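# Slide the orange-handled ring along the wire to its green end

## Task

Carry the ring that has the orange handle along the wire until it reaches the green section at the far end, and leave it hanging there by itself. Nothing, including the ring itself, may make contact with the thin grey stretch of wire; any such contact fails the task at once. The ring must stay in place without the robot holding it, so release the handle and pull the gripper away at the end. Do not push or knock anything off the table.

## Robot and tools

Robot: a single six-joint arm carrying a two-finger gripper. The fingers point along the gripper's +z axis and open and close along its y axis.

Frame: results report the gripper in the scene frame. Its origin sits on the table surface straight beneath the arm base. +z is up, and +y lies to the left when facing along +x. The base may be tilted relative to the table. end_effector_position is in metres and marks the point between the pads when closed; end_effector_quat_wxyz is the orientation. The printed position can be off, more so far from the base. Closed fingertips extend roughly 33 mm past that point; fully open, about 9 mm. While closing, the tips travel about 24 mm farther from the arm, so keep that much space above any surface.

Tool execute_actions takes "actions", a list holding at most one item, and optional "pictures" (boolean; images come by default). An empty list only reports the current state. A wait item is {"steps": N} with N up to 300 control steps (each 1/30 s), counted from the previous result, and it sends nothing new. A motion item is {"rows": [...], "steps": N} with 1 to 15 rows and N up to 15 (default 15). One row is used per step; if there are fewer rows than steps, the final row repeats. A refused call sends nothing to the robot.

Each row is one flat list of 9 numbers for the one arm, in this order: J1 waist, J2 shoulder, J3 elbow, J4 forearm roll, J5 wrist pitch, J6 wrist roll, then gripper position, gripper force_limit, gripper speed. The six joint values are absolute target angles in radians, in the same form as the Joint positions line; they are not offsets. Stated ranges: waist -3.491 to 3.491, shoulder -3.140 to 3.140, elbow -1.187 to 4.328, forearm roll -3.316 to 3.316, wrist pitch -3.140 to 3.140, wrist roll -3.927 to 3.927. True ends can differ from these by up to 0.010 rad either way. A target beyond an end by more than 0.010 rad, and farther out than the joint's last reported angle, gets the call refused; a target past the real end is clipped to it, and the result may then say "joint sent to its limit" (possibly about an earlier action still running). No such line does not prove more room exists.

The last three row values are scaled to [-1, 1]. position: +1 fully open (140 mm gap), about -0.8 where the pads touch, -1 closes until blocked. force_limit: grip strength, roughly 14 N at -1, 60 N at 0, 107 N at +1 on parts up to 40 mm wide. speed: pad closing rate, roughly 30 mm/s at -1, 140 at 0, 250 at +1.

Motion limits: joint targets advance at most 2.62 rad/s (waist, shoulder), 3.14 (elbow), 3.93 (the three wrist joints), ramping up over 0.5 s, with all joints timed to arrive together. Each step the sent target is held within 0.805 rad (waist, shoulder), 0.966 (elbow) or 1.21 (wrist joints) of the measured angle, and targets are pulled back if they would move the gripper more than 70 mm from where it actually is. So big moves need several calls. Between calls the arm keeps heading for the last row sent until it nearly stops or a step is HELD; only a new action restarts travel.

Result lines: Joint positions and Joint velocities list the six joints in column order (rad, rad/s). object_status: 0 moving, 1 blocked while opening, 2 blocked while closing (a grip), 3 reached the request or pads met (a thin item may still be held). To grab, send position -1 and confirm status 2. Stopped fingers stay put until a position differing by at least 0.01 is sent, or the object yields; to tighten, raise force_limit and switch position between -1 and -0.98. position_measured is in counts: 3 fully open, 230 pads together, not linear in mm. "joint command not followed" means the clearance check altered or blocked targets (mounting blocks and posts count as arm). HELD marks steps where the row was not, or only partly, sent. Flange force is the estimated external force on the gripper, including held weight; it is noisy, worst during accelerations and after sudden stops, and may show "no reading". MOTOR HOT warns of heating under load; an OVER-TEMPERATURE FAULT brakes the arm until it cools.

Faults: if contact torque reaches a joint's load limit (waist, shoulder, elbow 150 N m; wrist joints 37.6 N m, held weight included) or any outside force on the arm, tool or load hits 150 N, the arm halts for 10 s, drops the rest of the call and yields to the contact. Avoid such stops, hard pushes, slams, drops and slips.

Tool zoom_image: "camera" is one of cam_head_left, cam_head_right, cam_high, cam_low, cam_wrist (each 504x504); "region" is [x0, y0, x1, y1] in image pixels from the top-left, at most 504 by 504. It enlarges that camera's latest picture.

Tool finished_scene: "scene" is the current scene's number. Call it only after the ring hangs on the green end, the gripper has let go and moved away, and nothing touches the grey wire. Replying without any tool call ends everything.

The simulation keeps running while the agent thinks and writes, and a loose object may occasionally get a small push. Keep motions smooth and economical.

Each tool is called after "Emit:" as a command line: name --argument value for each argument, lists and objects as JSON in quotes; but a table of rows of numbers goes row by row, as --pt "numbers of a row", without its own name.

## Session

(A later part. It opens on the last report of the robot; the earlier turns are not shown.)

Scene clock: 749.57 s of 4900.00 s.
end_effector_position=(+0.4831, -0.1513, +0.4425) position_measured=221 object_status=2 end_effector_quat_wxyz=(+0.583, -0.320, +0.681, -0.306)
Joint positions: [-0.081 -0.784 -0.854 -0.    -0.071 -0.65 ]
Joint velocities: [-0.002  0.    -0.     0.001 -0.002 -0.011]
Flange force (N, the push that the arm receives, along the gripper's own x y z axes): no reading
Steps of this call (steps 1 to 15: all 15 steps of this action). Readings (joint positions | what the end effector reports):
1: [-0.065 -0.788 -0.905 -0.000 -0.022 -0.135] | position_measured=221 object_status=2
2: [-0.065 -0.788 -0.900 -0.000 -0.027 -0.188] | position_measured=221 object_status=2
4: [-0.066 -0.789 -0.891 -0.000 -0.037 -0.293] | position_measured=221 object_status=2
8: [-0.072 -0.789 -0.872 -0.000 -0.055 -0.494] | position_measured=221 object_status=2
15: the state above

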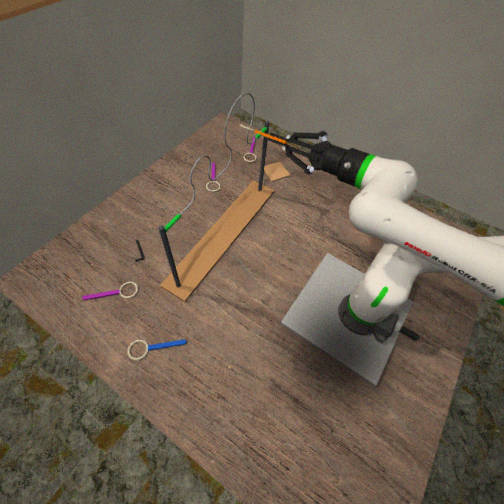

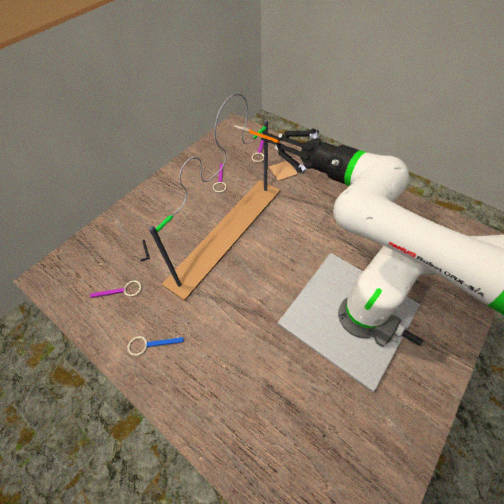

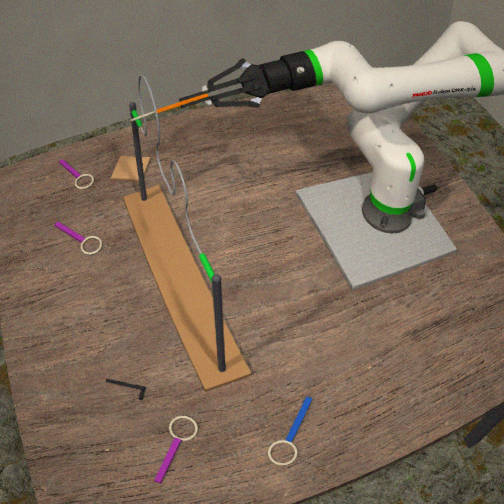

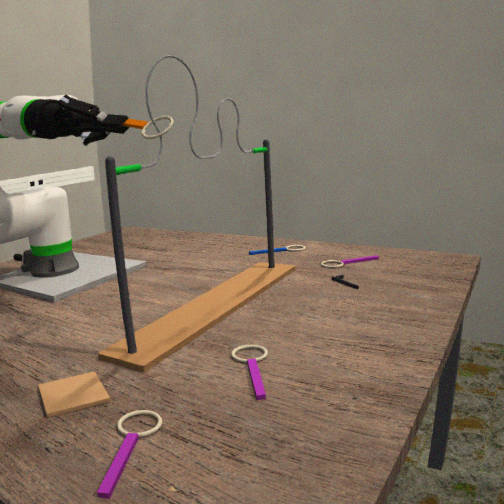

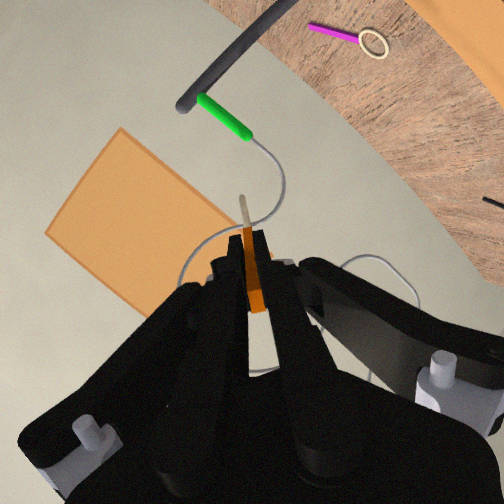

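Emit:
execute_actions --actions '[{"rows": [[-0.0851,-0.7830,-0.8450,0,-0.0780,-0.612,-0.98,0.1,-0.6],[-0.0888,-0.7817,-0.8364,0,-0.0854,-0.574,-0.98,0.1,-0.6],[-0.0925,-0.7804,-0.8278,0,-0.0927,-0.537,-0.98,0.1,-0.6],[-0.0962,-0.7792,-0.8192,0,-0.1000,-0.499,-0.98,0.1,-0.6],[-0.0998,-0.7779,-0.8105,0,-0.1073,-0.461,-0.98,0.1,-0.6],[-0.1035,-0.7766,-0.8019,0,-0.1147,-0.423,-0.98,0.1,-0.6],[-0.1072,-0.7753,-0.7933,0,-0.1220,-0.386,-0.98,0.1,-0.6],[-0.1109,-0.7740,-0.7847,0,-0.1293,-0.348,-0.98,0.1,-0.6],[-0.1120,-0.7729,-0.7753,0,-0.1376,-0.298,-0.98,0.1,-0.6],[-0.1131,-0.7719,-0.7659,0,-0.1460,-0.249,-0.98,0.1,-0.6],[-0.1142,-0.7708,-0.7565,0,-0.1543,-0.199,-0.98,0.1,-0.6],[-0.1152,-0.7697,-0.7471,0,-0.1626,-0.149,-0.98,0.1,-0.6],[-0.1163,-0.7686,-0.7377,0,-0.1709,-0.099,-0.98,0.1,-0.6],[-0.1174,-0.7676,-0.7283,0,-0.1793,-0.050,-0.98,0.1,-0.6],[-0.1185,-0.7665,-0.7189,0,-0.1876,0.000,-0.98,0.1,-0.6]], "steps": 15}]' --pictures false

Emit:
execute_actions --actions '[{"rows": [[-0.1175,-0.7662,-0.7109,0,-0.1954,0.044,-0.98,0.1,-0.6],[-0.1166,-0.7660,-0.7029,0,-0.2031,0.088,-0.98,0.1,-0.6],[-0.1156,-0.7657,-0.6948,0,-0.2109,0.132,-0.98,0.1,-0.6],[-0.1147,-0.7654,-0.6868,0,-0.2186,0.176,-0.98,0.1,-0.6],[-0.1137,-0.7651,-0.6788,0,-0.2264,0.220,-0.98,0.1,-0.6],[-0.1127,-0.7649,-0.6708,0,-0.2341,0.264,-0.98,0.1,-0.6],[-0.1118,-0.7646,-0.6627,0,-0.2419,0.308,-0.98,0.1,-0.6],[-0.1108,-0.7643,-0.6547,0,-0.2496,0.352,-0.98,0.1,-0.6],[-0.1076,-0.7647,-0.6468,0,-0.2579,0.403,-0.98,0.1,-0.6],[-0.1045,-0.7650,-0.6389,0,-0.2661,0.453,-0.98,0.1,-0.6],[-0.1013,-0.7654,-0.6310,0,-0.2744,0.504,-0.98,0.1,-0.6],[-0.0981,-0.7658,-0.6232,0,-0.2826,0.554,-0.98,0.1,-0.6],[-0.0949,-0.7662,-0.6153,0,-0.2909,0.605,-0.98,0.1,-0.6],[-0.0918,-0.7665,-0.6074,0,-0.2991,0.655,-0.98,0.1,-0.6],[-0.0886,-0.7669,-0.5995,0,-0.3074,0.706,-0.98,0.1,-0.6]], "steps": 15}]' --pictures false

Emit:
execute_actions --actions '[{"rows": [[-0.0843,-0.7678,-0.5945,0,-0.3133,0.750,-0.98,0.1,-0.6],[-0.0800,-0.7688,-0.5896,0,-0.3192,0.794,-0.98,0.1,-0.6],[-0.0757,-0.7697,-0.5846,0,-0.3251,0.838,-0.98,0.1,-0.6],[-0.0714,-0.7707,-0.5797,0,-0.3310,0.882,-0.98,0.1,-0.6],[-0.0670,-0.7716,-0.5747,0,-0.3369,0.925,-0.98,0.1,-0.6],[-0.0627,-0.7725,-0.5697,0,-0.3428,0.969,-0.98,0.1,-0.6],[-0.0584,-0.7735,-0.5648,0,-0.3487,1.013,-0.98,0.1,-0.6],[-0.0541,-0.7744,-0.5598,0,-0.3546,1.057,-0.98,0.1,-0.6]], "steps": 15}]'

Emit:
zoom_image --camera "cam_wrist" --region '[150, 170, 330, 300]'

Emit:
zoom_image --camera "cam_high" --region '[100, 40, 210, 130]'

Emit:
zoom_image --camera "cam_low" --region '[110, 25, 210, 115]'

Scene clock: 788.70 s of 4900.00 s.
end_effector_position=(+0.4826, -0.1673, +0.4831) position_measured=221 object_status=2 end_effector_quat_wxyz=(+0.491, -0.457, +0.597, -0.439)
Joint positions: [-0.114 -0.771 -0.755 -0.    -0.156 -0.188]
Joint velocities: [-0.037  0.03   0.257 -0.001 -0.225  1.331]
Flange force (N, the push that the arm receives, along the gripper's own x y z axes): no reading
Steps of this call (steps 1 to 15: the robot went on to your last target; steps 16 to 90: nothing new was sent; then 35.63 s passed at rest; steps 91 to 105: all 15 steps of this action). Readings (joint positions | what the end effector reports):
91: [-0.081 -0.784 -0.853 -0.000 -0.071 -0.650] | position_measured=221 object_status=2
92: [-0.082 -0.784 -0.852 -0.000 -0.072 -0.643] | position_measured=221 object_status=2
94: [-0.086 -0.783 -0.843 -0.000 -0.080 -0.603] | position_measured=221 object_status=2
98: [-0.099 -0.778 -0.813 -0.000 -0.105 -0.471] | position_measured=221 object_status=2
105: the state above

Scene clock: 789.20 s of 4900.00 s.
end_effector_position=(+0.4821, -0.1612, +0.5346) position_measured=221 object_status=2 end_effector_quat_wxyz=(-0.317, +0.635, -0.404, +0.577)
Joint positions: [-0.102 -0.765 -0.632 -0.    -0.274  0.501]
Joint velocities: [ 0.092 -0.003  0.227  0.001 -0.233  1.42 ]
Flange force (N, the push that the arm receives, along the gripper's own x y z axes): no reading
Steps of this call (steps 1 to 15: all 15 steps of this action). Readings (joint positions | what the end effector reports):
1: [-0.115 -0.770 -0.746 -0.000 -0.164 -0.142] | position_measured=221 object_status=2
2: [-0.116 -0.769 -0.737 -0.000 -0.171 -0.096] | position_measured=221 object_status=2
4: [-0.117 -0.767 -0.720 -0.000 -0.187 -0.004] | position_measured=221 object_status=2
8: [-0.116 -0.766 -0.687 -0.000 -0.219 0.176] | position_measured=221 object_status=2
15: the state above

Scene clock: 789.70 s of 4900.00 s.
end_effector_position=(+0.4802, -0.1378, +0.5667) position_measured=221 object_status=2 end_effector_quat_wxyz=(-0.162, +0.726, -0.197, +0.639)
Joint positions: [-0.054 -0.774 -0.56  -0.    -0.355  1.056]
Joint velocities: [ 0.002 -0.     0.001 -0.001 -0.004  0.025]
Flange force (N, the push that the arm receives, along the gripper's own x y z axes): no reading
Steps of this call (steps 1 to 15: all 15 steps of this action). Readings (joint positions | what the end effector reports):
1: [-0.099 -0.765 -0.624 -0.000 -0.282 0.549] | position_measured=221 object_status=2
2: [-0.095 -0.766 -0.617 -0.000 -0.289 0.598] | position_measured=221 object_status=2
4: [-0.088 -0.767 -0.604 -0.000 -0.304 0.693] | position_measured=221 object_status=2
8: [-0.071 -0.770 -0.581 -0.000 -0.330 0.877] | position_measured=221 object_status=2
15: the state above

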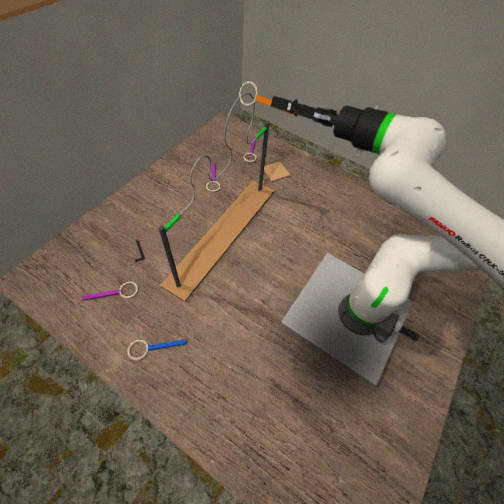

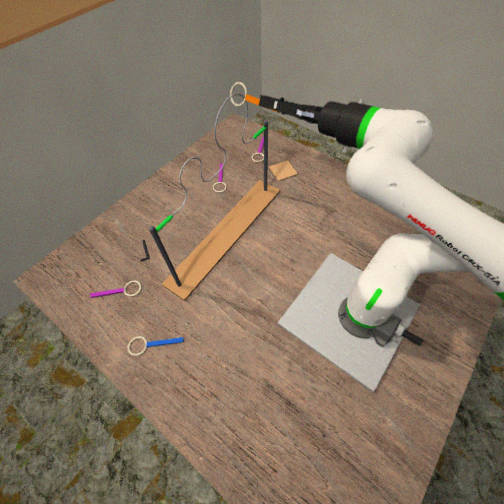

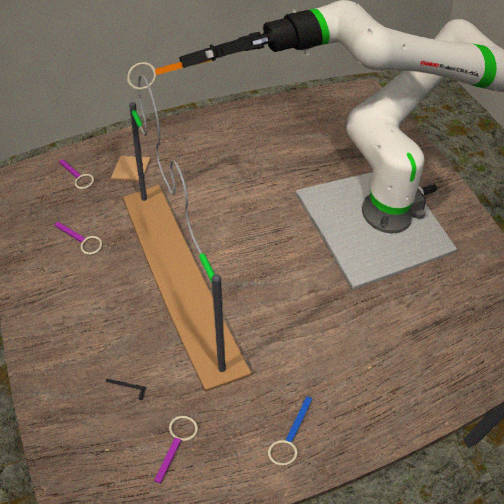

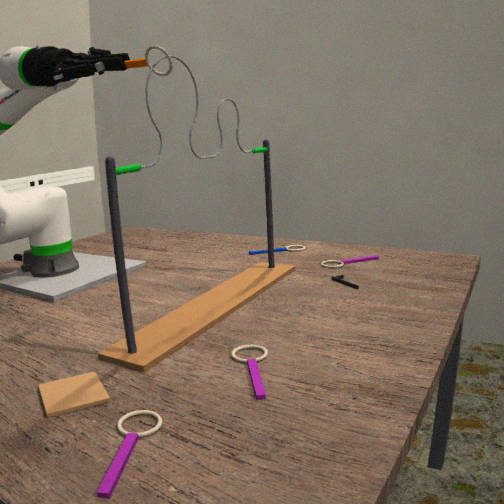

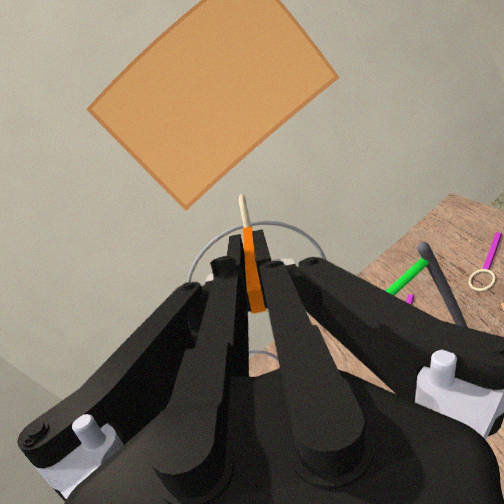

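Region (150, 170, 330, 300) of cam_wrist's 504x504 image, scaled by 2.800, with more detail than that image has.

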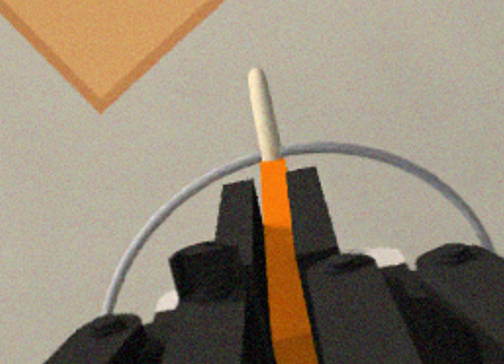

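Region (100, 40, 210, 130) of cam_high's 504x504 image, scaled by 4.582, with more detail than that image has; it fills the top 412 rows of this view, and the rest is white.

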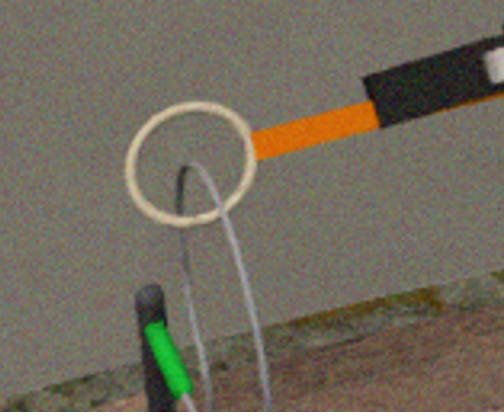

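Region (110, 25, 210, 115) of cam_low's 504x504 image, scaled by 5.040, with more detail than that image has; it fills the top 454 rows of this view, and the rest is white.

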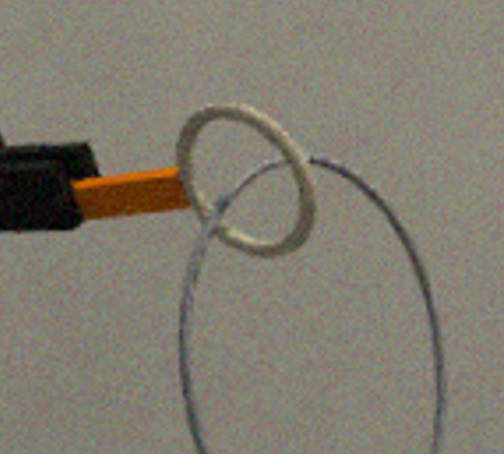

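Emit:
execute_actions --actions '[{"rows": [[-0.0488,-0.7759,-0.5575,0,-0.3585,1.100,-0.98,0.1,-0.6],[-0.0434,-0.7775,-0.5551,0,-0.3623,1.143,-0.98,0.1,-0.6],[-0.0381,-0.7790,-0.5528,0,-0.3662,1.186,-0.98,0.1,-0.6],[-0.0327,-0.7805,-0.5505,0,-0.3701,1.229,-0.98,0.1,-0.6],[-0.0274,-0.7820,-0.5481,0,-0.3739,1.272,-0.98,0.1,-0.6],[-0.0220,-0.7836,-0.5458,0,-0.3778,1.315,-0.98,0.1,-0.6],[-0.0167,-0.7851,-0.5434,0,-0.3816,1.358,-0.98,0.1,-0.6],[-0.0113,-0.7866,-0.5411,0,-0.3855,1.401,-0.98,0.1,-0.6],[-0.0047,-0.7889,-0.5418,0,-0.3871,1.449,-0.98,0.1,-0.6],[0.0018,-0.7913,-0.5425,0,-0.3888,1.498,-0.98,0.1,-0.6],[0.0084,-0.7936,-0.5432,0,-0.3904,1.546,-0.98,0.1,-0.6],[0.0150,-0.7959,-0.5438,0,-0.3921,1.595,-0.98,0.1,-0.6],[0.0216,-0.7982,-0.5445,0,-0.3937,1.643,-0.98,0.1,-0.6],[0.0281,-0.8006,-0.5452,0,-0.3954,1.692,-0.98,0.1,-0.6],[0.0347,-0.8029,-0.5459,0,-0.3970,1.740,-0.98,0.1,-0.6]], "steps": 15}]' --pictures false

Emit:
execute_actions --actions '[{"rows": [[0.0402,-0.8053,-0.5494,0,-0.3959,1.783,-0.98,0.1,-0.6],[0.0456,-0.8077,-0.5530,0,-0.3948,1.826,-0.98,0.1,-0.6],[0.0511,-0.8101,-0.5565,0,-0.3937,1.869,-0.98,0.1,-0.6],[0.0565,-0.8126,-0.5600,0,-0.3926,1.912,-0.98,0.1,-0.6],[0.0620,-0.8150,-0.5635,0,-0.3914,1.955,-0.98,0.1,-0.6],[0.0674,-0.8174,-0.5671,0,-0.3903,1.998,-0.98,0.1,-0.6],[0.0729,-0.8198,-0.5706,0,-0.3892,2.041,-0.98,0.1,-0.6],[0.0783,-0.8222,-0.5741,0,-0.3881,2.084,-0.98,0.1,-0.6],[0.0834,-0.8251,-0.5810,0,-0.3842,2.134,-0.98,0.1,-0.6],[0.0885,-0.8281,-0.5878,0,-0.3803,2.184,-0.98,0.1,-0.6],[0.0936,-0.8310,-0.5947,0,-0.3764,2.234,-0.98,0.1,-0.6],[0.0987,-0.8340,-0.6015,0,-0.3724,2.285,-0.98,0.1,-0.6],[0.1038,-0.8369,-0.6084,0,-0.3685,2.335,-0.98,0.1,-0.6],[0.1089,-0.8399,-0.6152,0,-0.3646,2.385,-0.98,0.1,-0.6],[0.1140,-0.8428,-0.6221,0,-0.3607,2.435,-0.98,0.1,-0.6]], "steps": 15}]' --pictures false

Emit:
execute_actions --actions '[{"rows": [[0.1169,-0.8452,-0.6299,0,-0.3554,2.479,-0.98,0.1,-0.6],[0.1199,-0.8476,-0.6376,0,-0.3500,2.524,-0.98,0.1,-0.6],[0.1228,-0.8500,-0.6454,0,-0.3447,2.568,-0.98,0.1,-0.6],[0.1257,-0.8525,-0.6531,0,-0.3394,2.613,-0.98,0.1,-0.6],[0.1286,-0.8549,-0.6609,0,-0.3340,2.657,-0.98,0.1,-0.6],[0.1316,-0.8573,-0.6686,0,-0.3287,2.701,-0.98,0.1,-0.6],[0.1345,-0.8597,-0.6764,0,-0.3233,2.746,-0.98,0.1,-0.6],[0.1374,-0.8621,-0.6841,0,-0.3180,2.790,-0.98,0.1,-0.6]], "steps": 15}]'

Emit:
zoom_image --camera "cam_wrist" --region '[150, 170, 330, 300]'

Emit:
zoom_image --camera "cam_high" --region '[110, 70, 220, 160]'

Emit:
zoom_image --camera "cam_low" --region '[140, 45, 240, 135]'

Scene clock: 841.37 s of 4900.00 s.
end_effector_position=(+0.4787, -0.1073, +0.5765) position_measured=221 object_status=2 end_effector_quat_wxyz=(-0.021, +0.752, +0.011, +0.659)
Joint positions: [ 0.009 -0.794 -0.543 -0.    -0.39   1.552]
Joint velocities: [ 0.181 -0.064 -0.005 -0.001 -0.052  1.346]
Flange force (N, the push that the arm receives, along the gripper's own x y z axes): no reading
Steps of this call (steps 1 to 15: the robot went on to your last target; steps 16 to 90: nothing new was sent; then 48.17 s passed at rest; steps 91 to 105: all 15 steps of this action). Readings (joint positions | what the end effector reports):
91: [-0.054 -0.774 -0.560 -0.000 -0.355 1.058] | position_measured=221 object_status=2
92: [-0.053 -0.775 -0.559 -0.000 -0.355 1.065] | position_measured=221 object_status=2
94: [-0.048 -0.776 -0.557 -0.000 -0.359 1.105] | position_measured=221 object_status=2
98: [-0.030 -0.781 -0.549 -0.000 -0.372 1.251] | position_measured=221 object_status=2
105: the state above

Scene clock: 841.87 s of 4900.00 s.
end_effector_position=(+0.4772, -0.0676, +0.5585) position_measured=221 object_status=2 end_effector_quat_wxyz=(+0.174, +0.694, +0.291, +0.635)
Joint positions: [ 0.093 -0.831 -0.595 -0.    -0.377  2.233]
Joint velocities: [ 0.146 -0.082 -0.186  0.001  0.113  1.407]
Flange force (N, the push that the arm receives, along the gripper's own x y z axes): no reading
Steps of this call (steps 1 to 15: all 15 steps of this action). Readings (joint positions | what the end effector reports):
1: [0.015 -0.796 -0.543 -0.000 -0.392 1.598] | position_measured=221 object_status=2
2: [0.022 -0.798 -0.544 -0.000 -0.393 1.644] | position_measured=221 object_status=2
4: [0.034 -0.803 -0.546 -0.000 -0.394 1.735] | position_measured=221 object_status=2
8: [0.057 -0.813 -0.559 -0.000 -0.393 1.913] | position_measured=221 object_status=2
15: the state above

Scene clock: 842.37 s of 4900.00 s.
end_effector_position=(+0.4768, -0.0469, +0.5250) position_measured=221 object_status=2 end_effector_quat_wxyz=(+0.329, +0.577, +0.483, +0.571)
Joint positions: [ 0.137 -0.862 -0.684 -0.    -0.318  2.789]
Joint velocities: [ 0.    -0.002 -0.004  0.001  0.004  0.026]
Flange force (N, the push that the arm receives, along the gripper's own x y z axes): no reading
Steps of this call (steps 1 to 15: all 15 steps of this action). Readings (joint positions | what the end effector reports):
1: [0.098 -0.834 -0.602 -0.000 -0.373 2.281] | position_measured=221 object_status=2
2: [0.103 -0.837 -0.608 -0.000 -0.369 2.329] | position_measured=221 object_status=2
4: [0.111 -0.842 -0.622 -0.000 -0.360 2.424] | position_measured=221 object_status=2
8: [0.125 -0.852 -0.653 -0.000 -0.339 2.609] | position_measured=221 object_status=2
15: the state above

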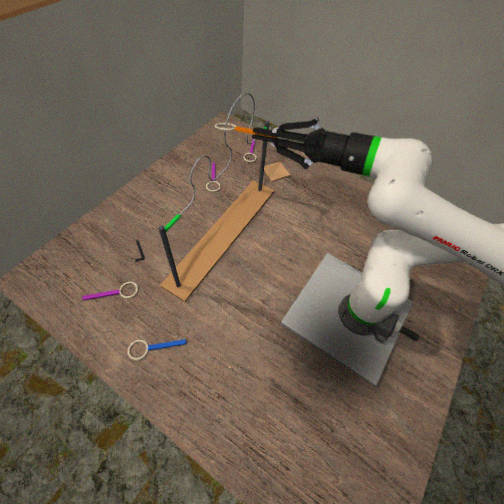

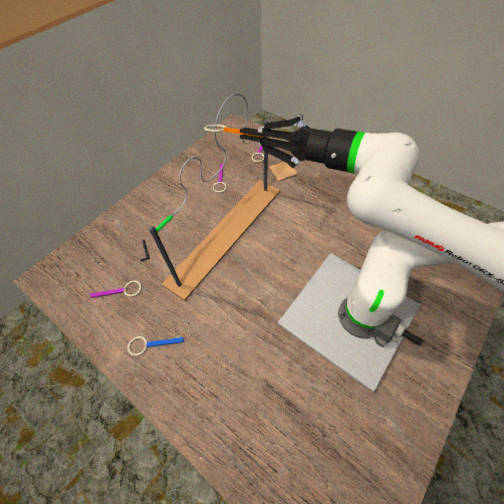

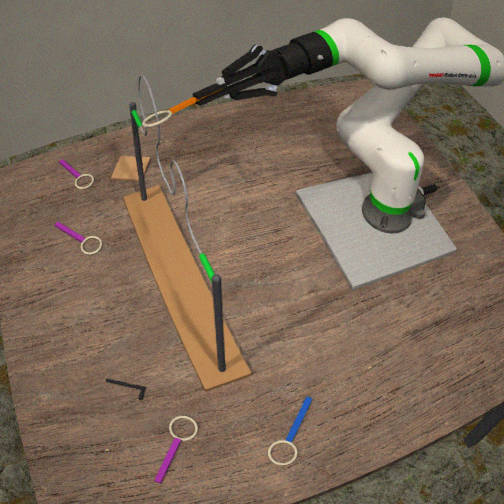

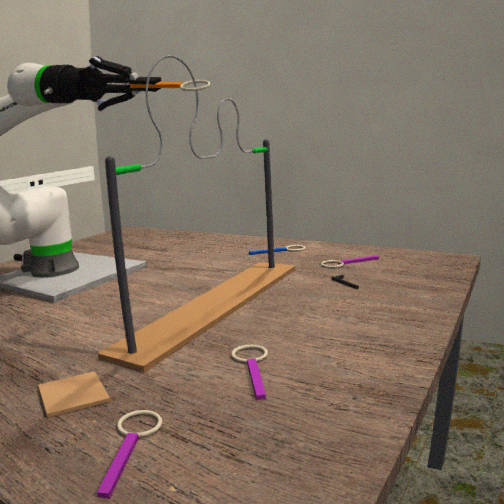

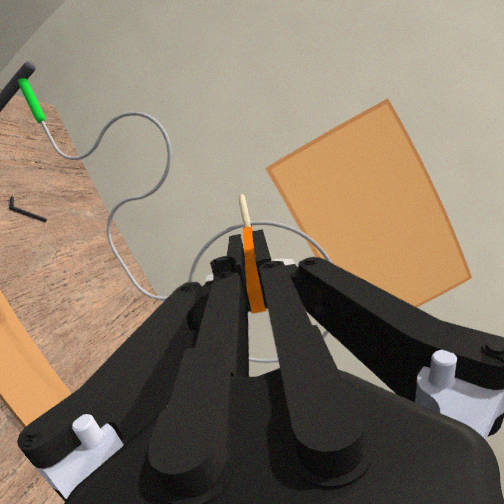

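Region (150, 170, 330, 300) of cam_wrist's 504x504 image, scaled by 2.800, with more detail than that image has.

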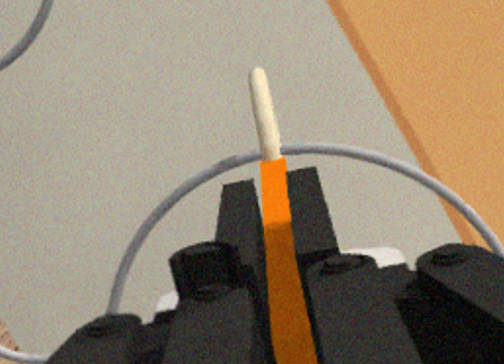

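Region (110, 70, 220, 160) of cam_high's 504x504 image, scaled by 4.582, with more detail than that image has; it fills the top 412 rows of this view, and the rest is white.

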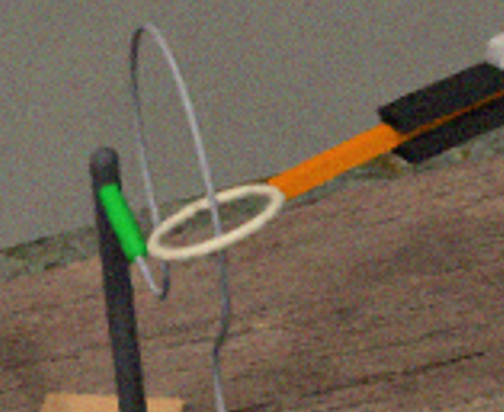

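Region (140, 45, 240, 135) of cam_low's 504x504 image, scaled by 5.040, with more detail than that image has; it fills the top 454 rows of this view, and the rest is white.

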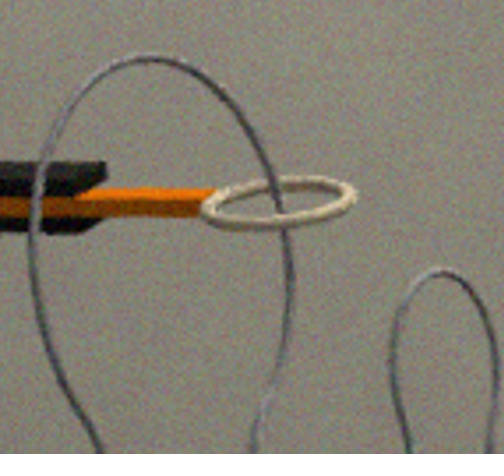

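Emit:
zoom_image --camera "cam_wrist" --region '[0, 50, 252, 302]'

Region (0, 50, 252, 302) of cam_wrist's 504x504 image, scaled by 2.000, with more detail than that image has.

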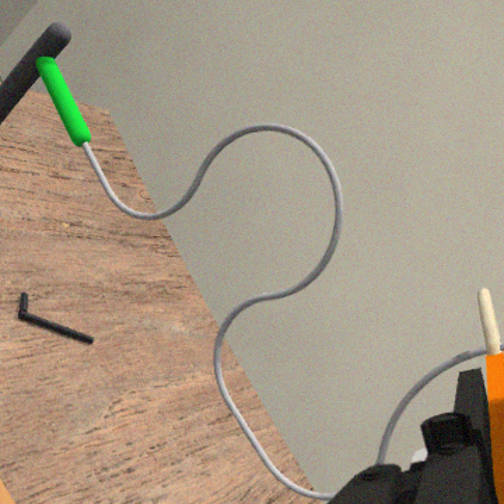

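Emit:
execute_actions --actions '[{"rows": [[0.1384,-0.8640,-0.6926,0,-0.3114,2.834,-0.98,0.1,-0.6],[0.1394,-0.8659,-0.7011,0,-0.3049,2.878,-0.98,0.1,-0.6],[0.1404,-0.8678,-0.7096,0,-0.2983,2.922,-0.98,0.1,-0.6],[0.1415,-0.8698,-0.7181,0,-0.2917,2.966,-0.98,0.1,-0.6],[0.1425,-0.8717,-0.7265,0,-0.2851,3.010,-0.98,0.1,-0.6],[0.1435,-0.8736,-0.7350,0,-0.2786,3.054,-0.98,0.1,-0.6],[0.1445,-0.8755,-0.7435,0,-0.2720,3.098,-0.98,0.1,-0.6],[0.1455,-0.8774,-0.7520,0,-0.2654,3.142,-0.98,0.1,-0.6],[0.1443,-0.8786,-0.7614,0,-0.2572,3.192,-0.98,0.1,-0.6],[0.1432,-0.8798,-0.7708,0,-0.2490,3.241,-0.98,0.1,-0.6],[0.1420,-0.8810,-0.7802,0,-0.2408,3.291,-0.98,0.1,-0.6],[0.1409,-0.8821,-0.7896,0,-0.2325,3.340,-0.98,0.1,-0.6],[0.1397,-0.8833,-0.7990,0,-0.2243,3.390,-0.98,0.1,-0.6],[0.1386,-0.8845,-0.8084,0,-0.2161,3.439,-0.98,0.1,-0.6],[0.1374,-0.8857,-0.8178,0,-0.2079,3.489,-0.98,0.1,-0.6]], "steps": 15}]' --pictures false

Emit:
execute_actions --actions '[{"rows": [[0.1337,-0.8854,-0.8257,0,-0.1997,3.535,-0.98,0.1,-0.6],[0.1300,-0.8850,-0.8335,0,-0.1915,3.580,-0.98,0.1,-0.6],[0.1263,-0.8847,-0.8414,0,-0.1833,3.625,-0.98,0.1,-0.6],[0.1227,-0.8844,-0.8492,0,-0.1752,3.665,-0.98,0.1,-0.6],[0.1190,-0.8840,-0.8571,0,-0.1670,3.700,-0.98,0.1,-0.6],[0.1153,-0.8837,-0.8649,0,-0.1588,3.730,-0.98,0.1,-0.6],[0.1116,-0.8833,-0.8728,0,-0.1506,3.755,-0.98,0.1,-0.6],[0.1079,-0.8830,-0.8806,0,-0.1424,3.770,-0.98,0.1,-0.6],[0.1053,-0.8823,-0.8848,0,-0.1375,3.760,-0.98,0.1,-0.6],[0.1027,-0.8816,-0.8890,0,-0.1326,3.740,-0.98,0.1,-0.6],[0.1001,-0.8808,-0.8931,0,-0.1277,3.708,-0.98,0.1,-0.6],[0.0975,-0.8801,-0.8973,0,-0.1228,3.665,-0.98,0.1,-0.6],[0.0966,-0.8795,-0.9018,0,-0.1177,3.613,-0.98,0.1,-0.6],[0.0957,-0.8789,-0.9063,0,-0.1126,3.560,-0.98,0.1,-0.6],[0.0948,-0.8784,-0.9108,0,-0.1076,3.508,-0.98,0.1,-0.6]], "steps": 15}]' --pictures false

Emit:
execute_actions --actions '[{"rows": [[0.0939,-0.8778,-0.9153,0,-0.1025,3.456,-0.98,0.1,-0.6],[0.0930,-0.8772,-0.9198,0,-0.0974,3.404,-0.98,0.1,-0.6],[0.0920,-0.8766,-0.9243,0,-0.0923,3.351,-0.98,0.1,-0.6],[0.0911,-0.8760,-0.9288,0,-0.0872,3.299,-0.98,0.1,-0.6],[0.0902,-0.8755,-0.9333,0,-0.0822,3.247,-0.98,0.1,-0.6],[0.0893,-0.8749,-0.9378,0,-0.0771,3.194,-0.98,0.1,-0.6],[0.0884,-0.8743,-0.9423,0,-0.0720,3.142,-0.98,0.1,-0.6]], "steps": 15}]'

Emit:
zoom_image --camera "cam_wrist" --region '[150, 110, 330, 270]'

Emit:
zoom_image --camera "cam_high" --region '[110, 100, 220, 200]'

Emit:
zoom_image --camera "cam_low" --region '[140, 90, 250, 180]'

Scene clock: 962.87 s of 4900.00 s.
end_effector_position=(+0.4771, -0.0440, +0.4858) position_measured=221 object_status=2 end_effector_quat_wxyz=(+0.460, +0.436, +0.613, +0.472)
Joint positions: [ 0.144 -0.881 -0.781 -0.    -0.24   3.294]
Joint velocities: [-0.021 -0.035 -0.262  0.     0.225  1.373]
Flange force (N, the push that the arm receives, along the gripper's own x y z axes): no reading
Steps of this call (steps 1 to 15: the robot went on to your last target; steps 16 to 90: nothing new was sent; then 117.00 s passed at rest; steps 91 to 105: all 15 steps of this action). Readings (joint positions | what the end effector reports):
91: [0.137 -0.862 -0.684 -0.000 -0.318 2.791] | position_measured=221 object_status=2
92: [0.138 -0.862 -0.686 -0.000 -0.317 2.798] | position_measured=221 object_status=2
94: [0.138 -0.864 -0.693 -0.000 -0.311 2.838] | position_measured=221 object_status=2
98: [0.142 -0.871 -0.722 -0.000 -0.289 2.987] | position_measured=221 object_status=2
105: the state above

Scene clock: 963.37 s of 4900.00 s.
end_effector_position=(+0.4772, -0.0654, +0.4361) position_measured=221 object_status=2 end_effector_quat_wxyz=(+0.561, +0.305, +0.688, +0.346)
Joint positions: [ 0.098 -0.88  -0.897 -0.    -0.124  3.74 ]
Joint velocities: [-0.032  0.011 -0.075 -0.     0.089 -0.536]
Flange force (N, the push that the arm receives, along the gripper's own x y z axes): no reading
Steps of this call (steps 1 to 15: all 15 steps of this action). Readings (joint positions | what the end effector reports):
1: [0.143 -0.882 -0.790 -0.000 -0.232 3.341] | position_measured=221 object_status=2
2: [0.141 -0.883 -0.799 -0.000 -0.224 3.388] | position_measured=221 object_status=2
4: [0.138 -0.884 -0.816 -0.000 -0.208 3.482] | position_measured=221 object_status=2
8: [0.123 -0.885 -0.850 -0.000 -0.174 3.656] | position_measured=221 object_status=2
15: the state above

Scene clock: 963.87 s of 4900.00 s.
end_effector_position=(+0.4773, -0.0701, +0.4158) position_measured=221 object_status=2 end_effector_quat_wxyz=(+0.437, +0.497, +0.565, +0.493)
Joint positions: [ 0.088 -0.874 -0.942 -0.    -0.072  3.143]
Joint velocities: [-0.001  0.002 -0.005 -0.001  0.006 -0.065]
Flange force (N, the push that the arm receives, along the gripper's own x y z axes): no reading
Steps of this call (steps 1 to 15: all 15 steps of this action). Readings (joint positions | what the end effector reports):
1: [0.097 -0.880 -0.899 -0.000 -0.120 3.717] | position_measured=221 object_status=2
2: [0.097 -0.880 -0.903 -0.000 -0.117 3.686] | position_measured=221 object_status=2
4: [0.095 -0.879 -0.909 -0.000 -0.109 3.597] | position_measured=221 object_status=2
8: [0.092 -0.876 -0.926 -0.000 -0.091 3.360] | position_measured=221 object_status=2
15: the state above

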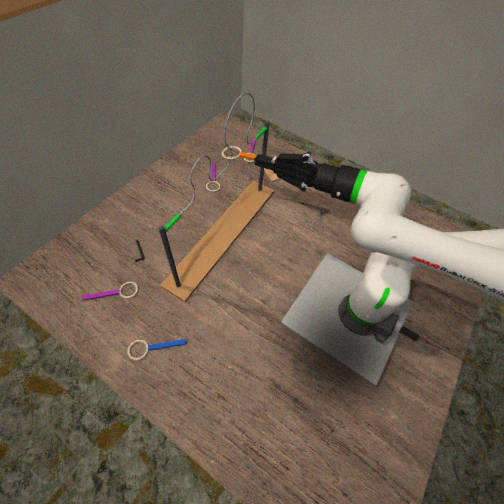

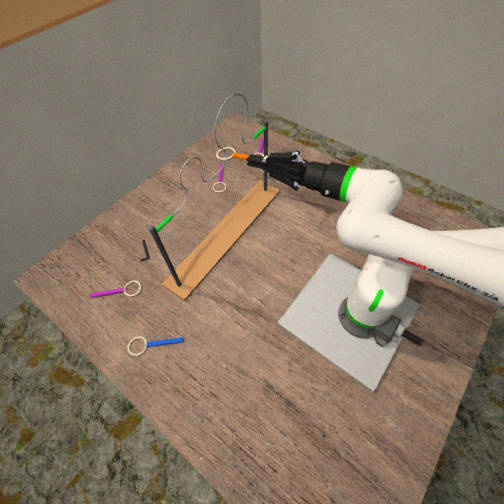

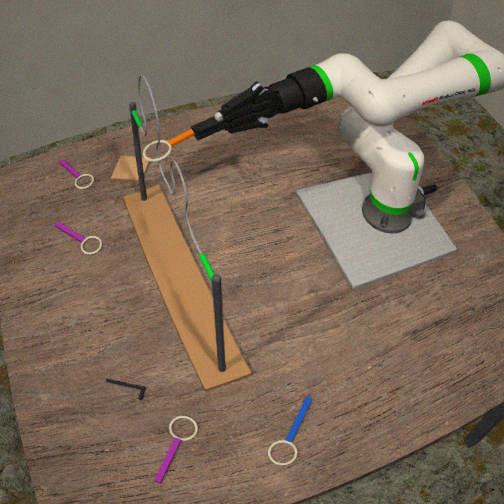

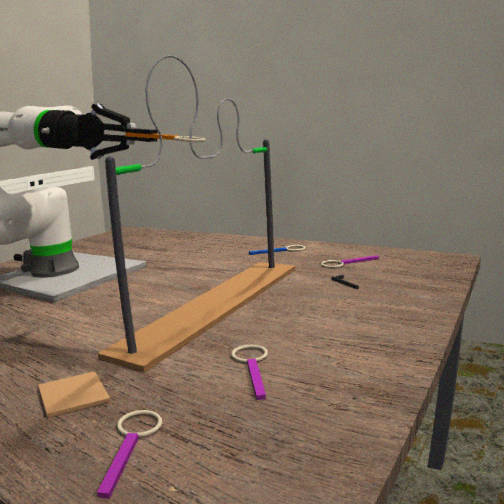

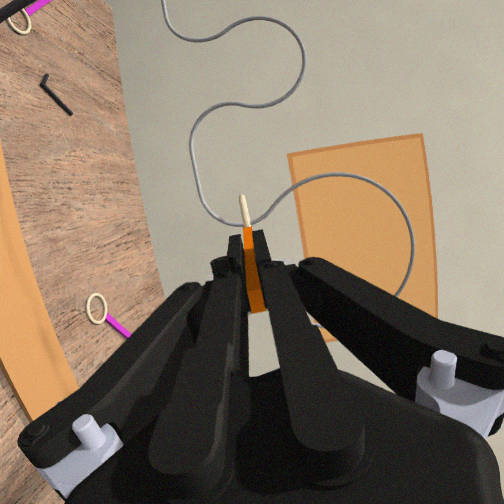

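Region (150, 110, 330, 270) of cam_wrist's 504x504 image, scaled by 2.800, with more detail than that image has.

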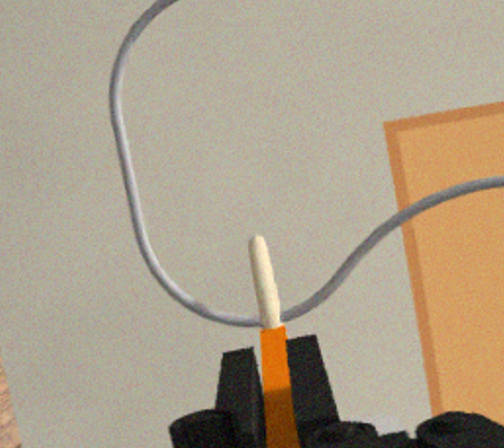

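Region (110, 100, 220, 200) of cam_high's 504x504 image, scaled by 4.582, with more detail than that image has; it fills the top 458 rows of this view, and the rest is white.

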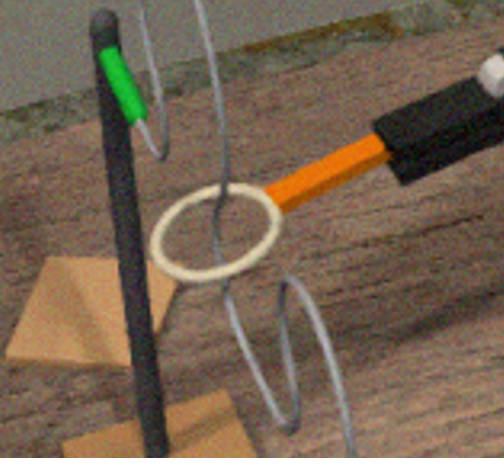

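Region (140, 90, 250, 180) of cam_low's 504x504 image, scaled by 4.582, with more detail than that image has; it fills the top 412 rows of this view, and the rest is white.

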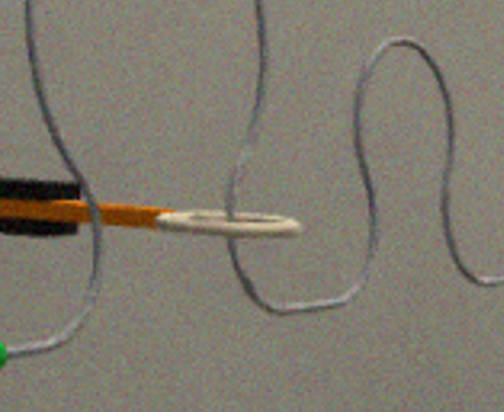

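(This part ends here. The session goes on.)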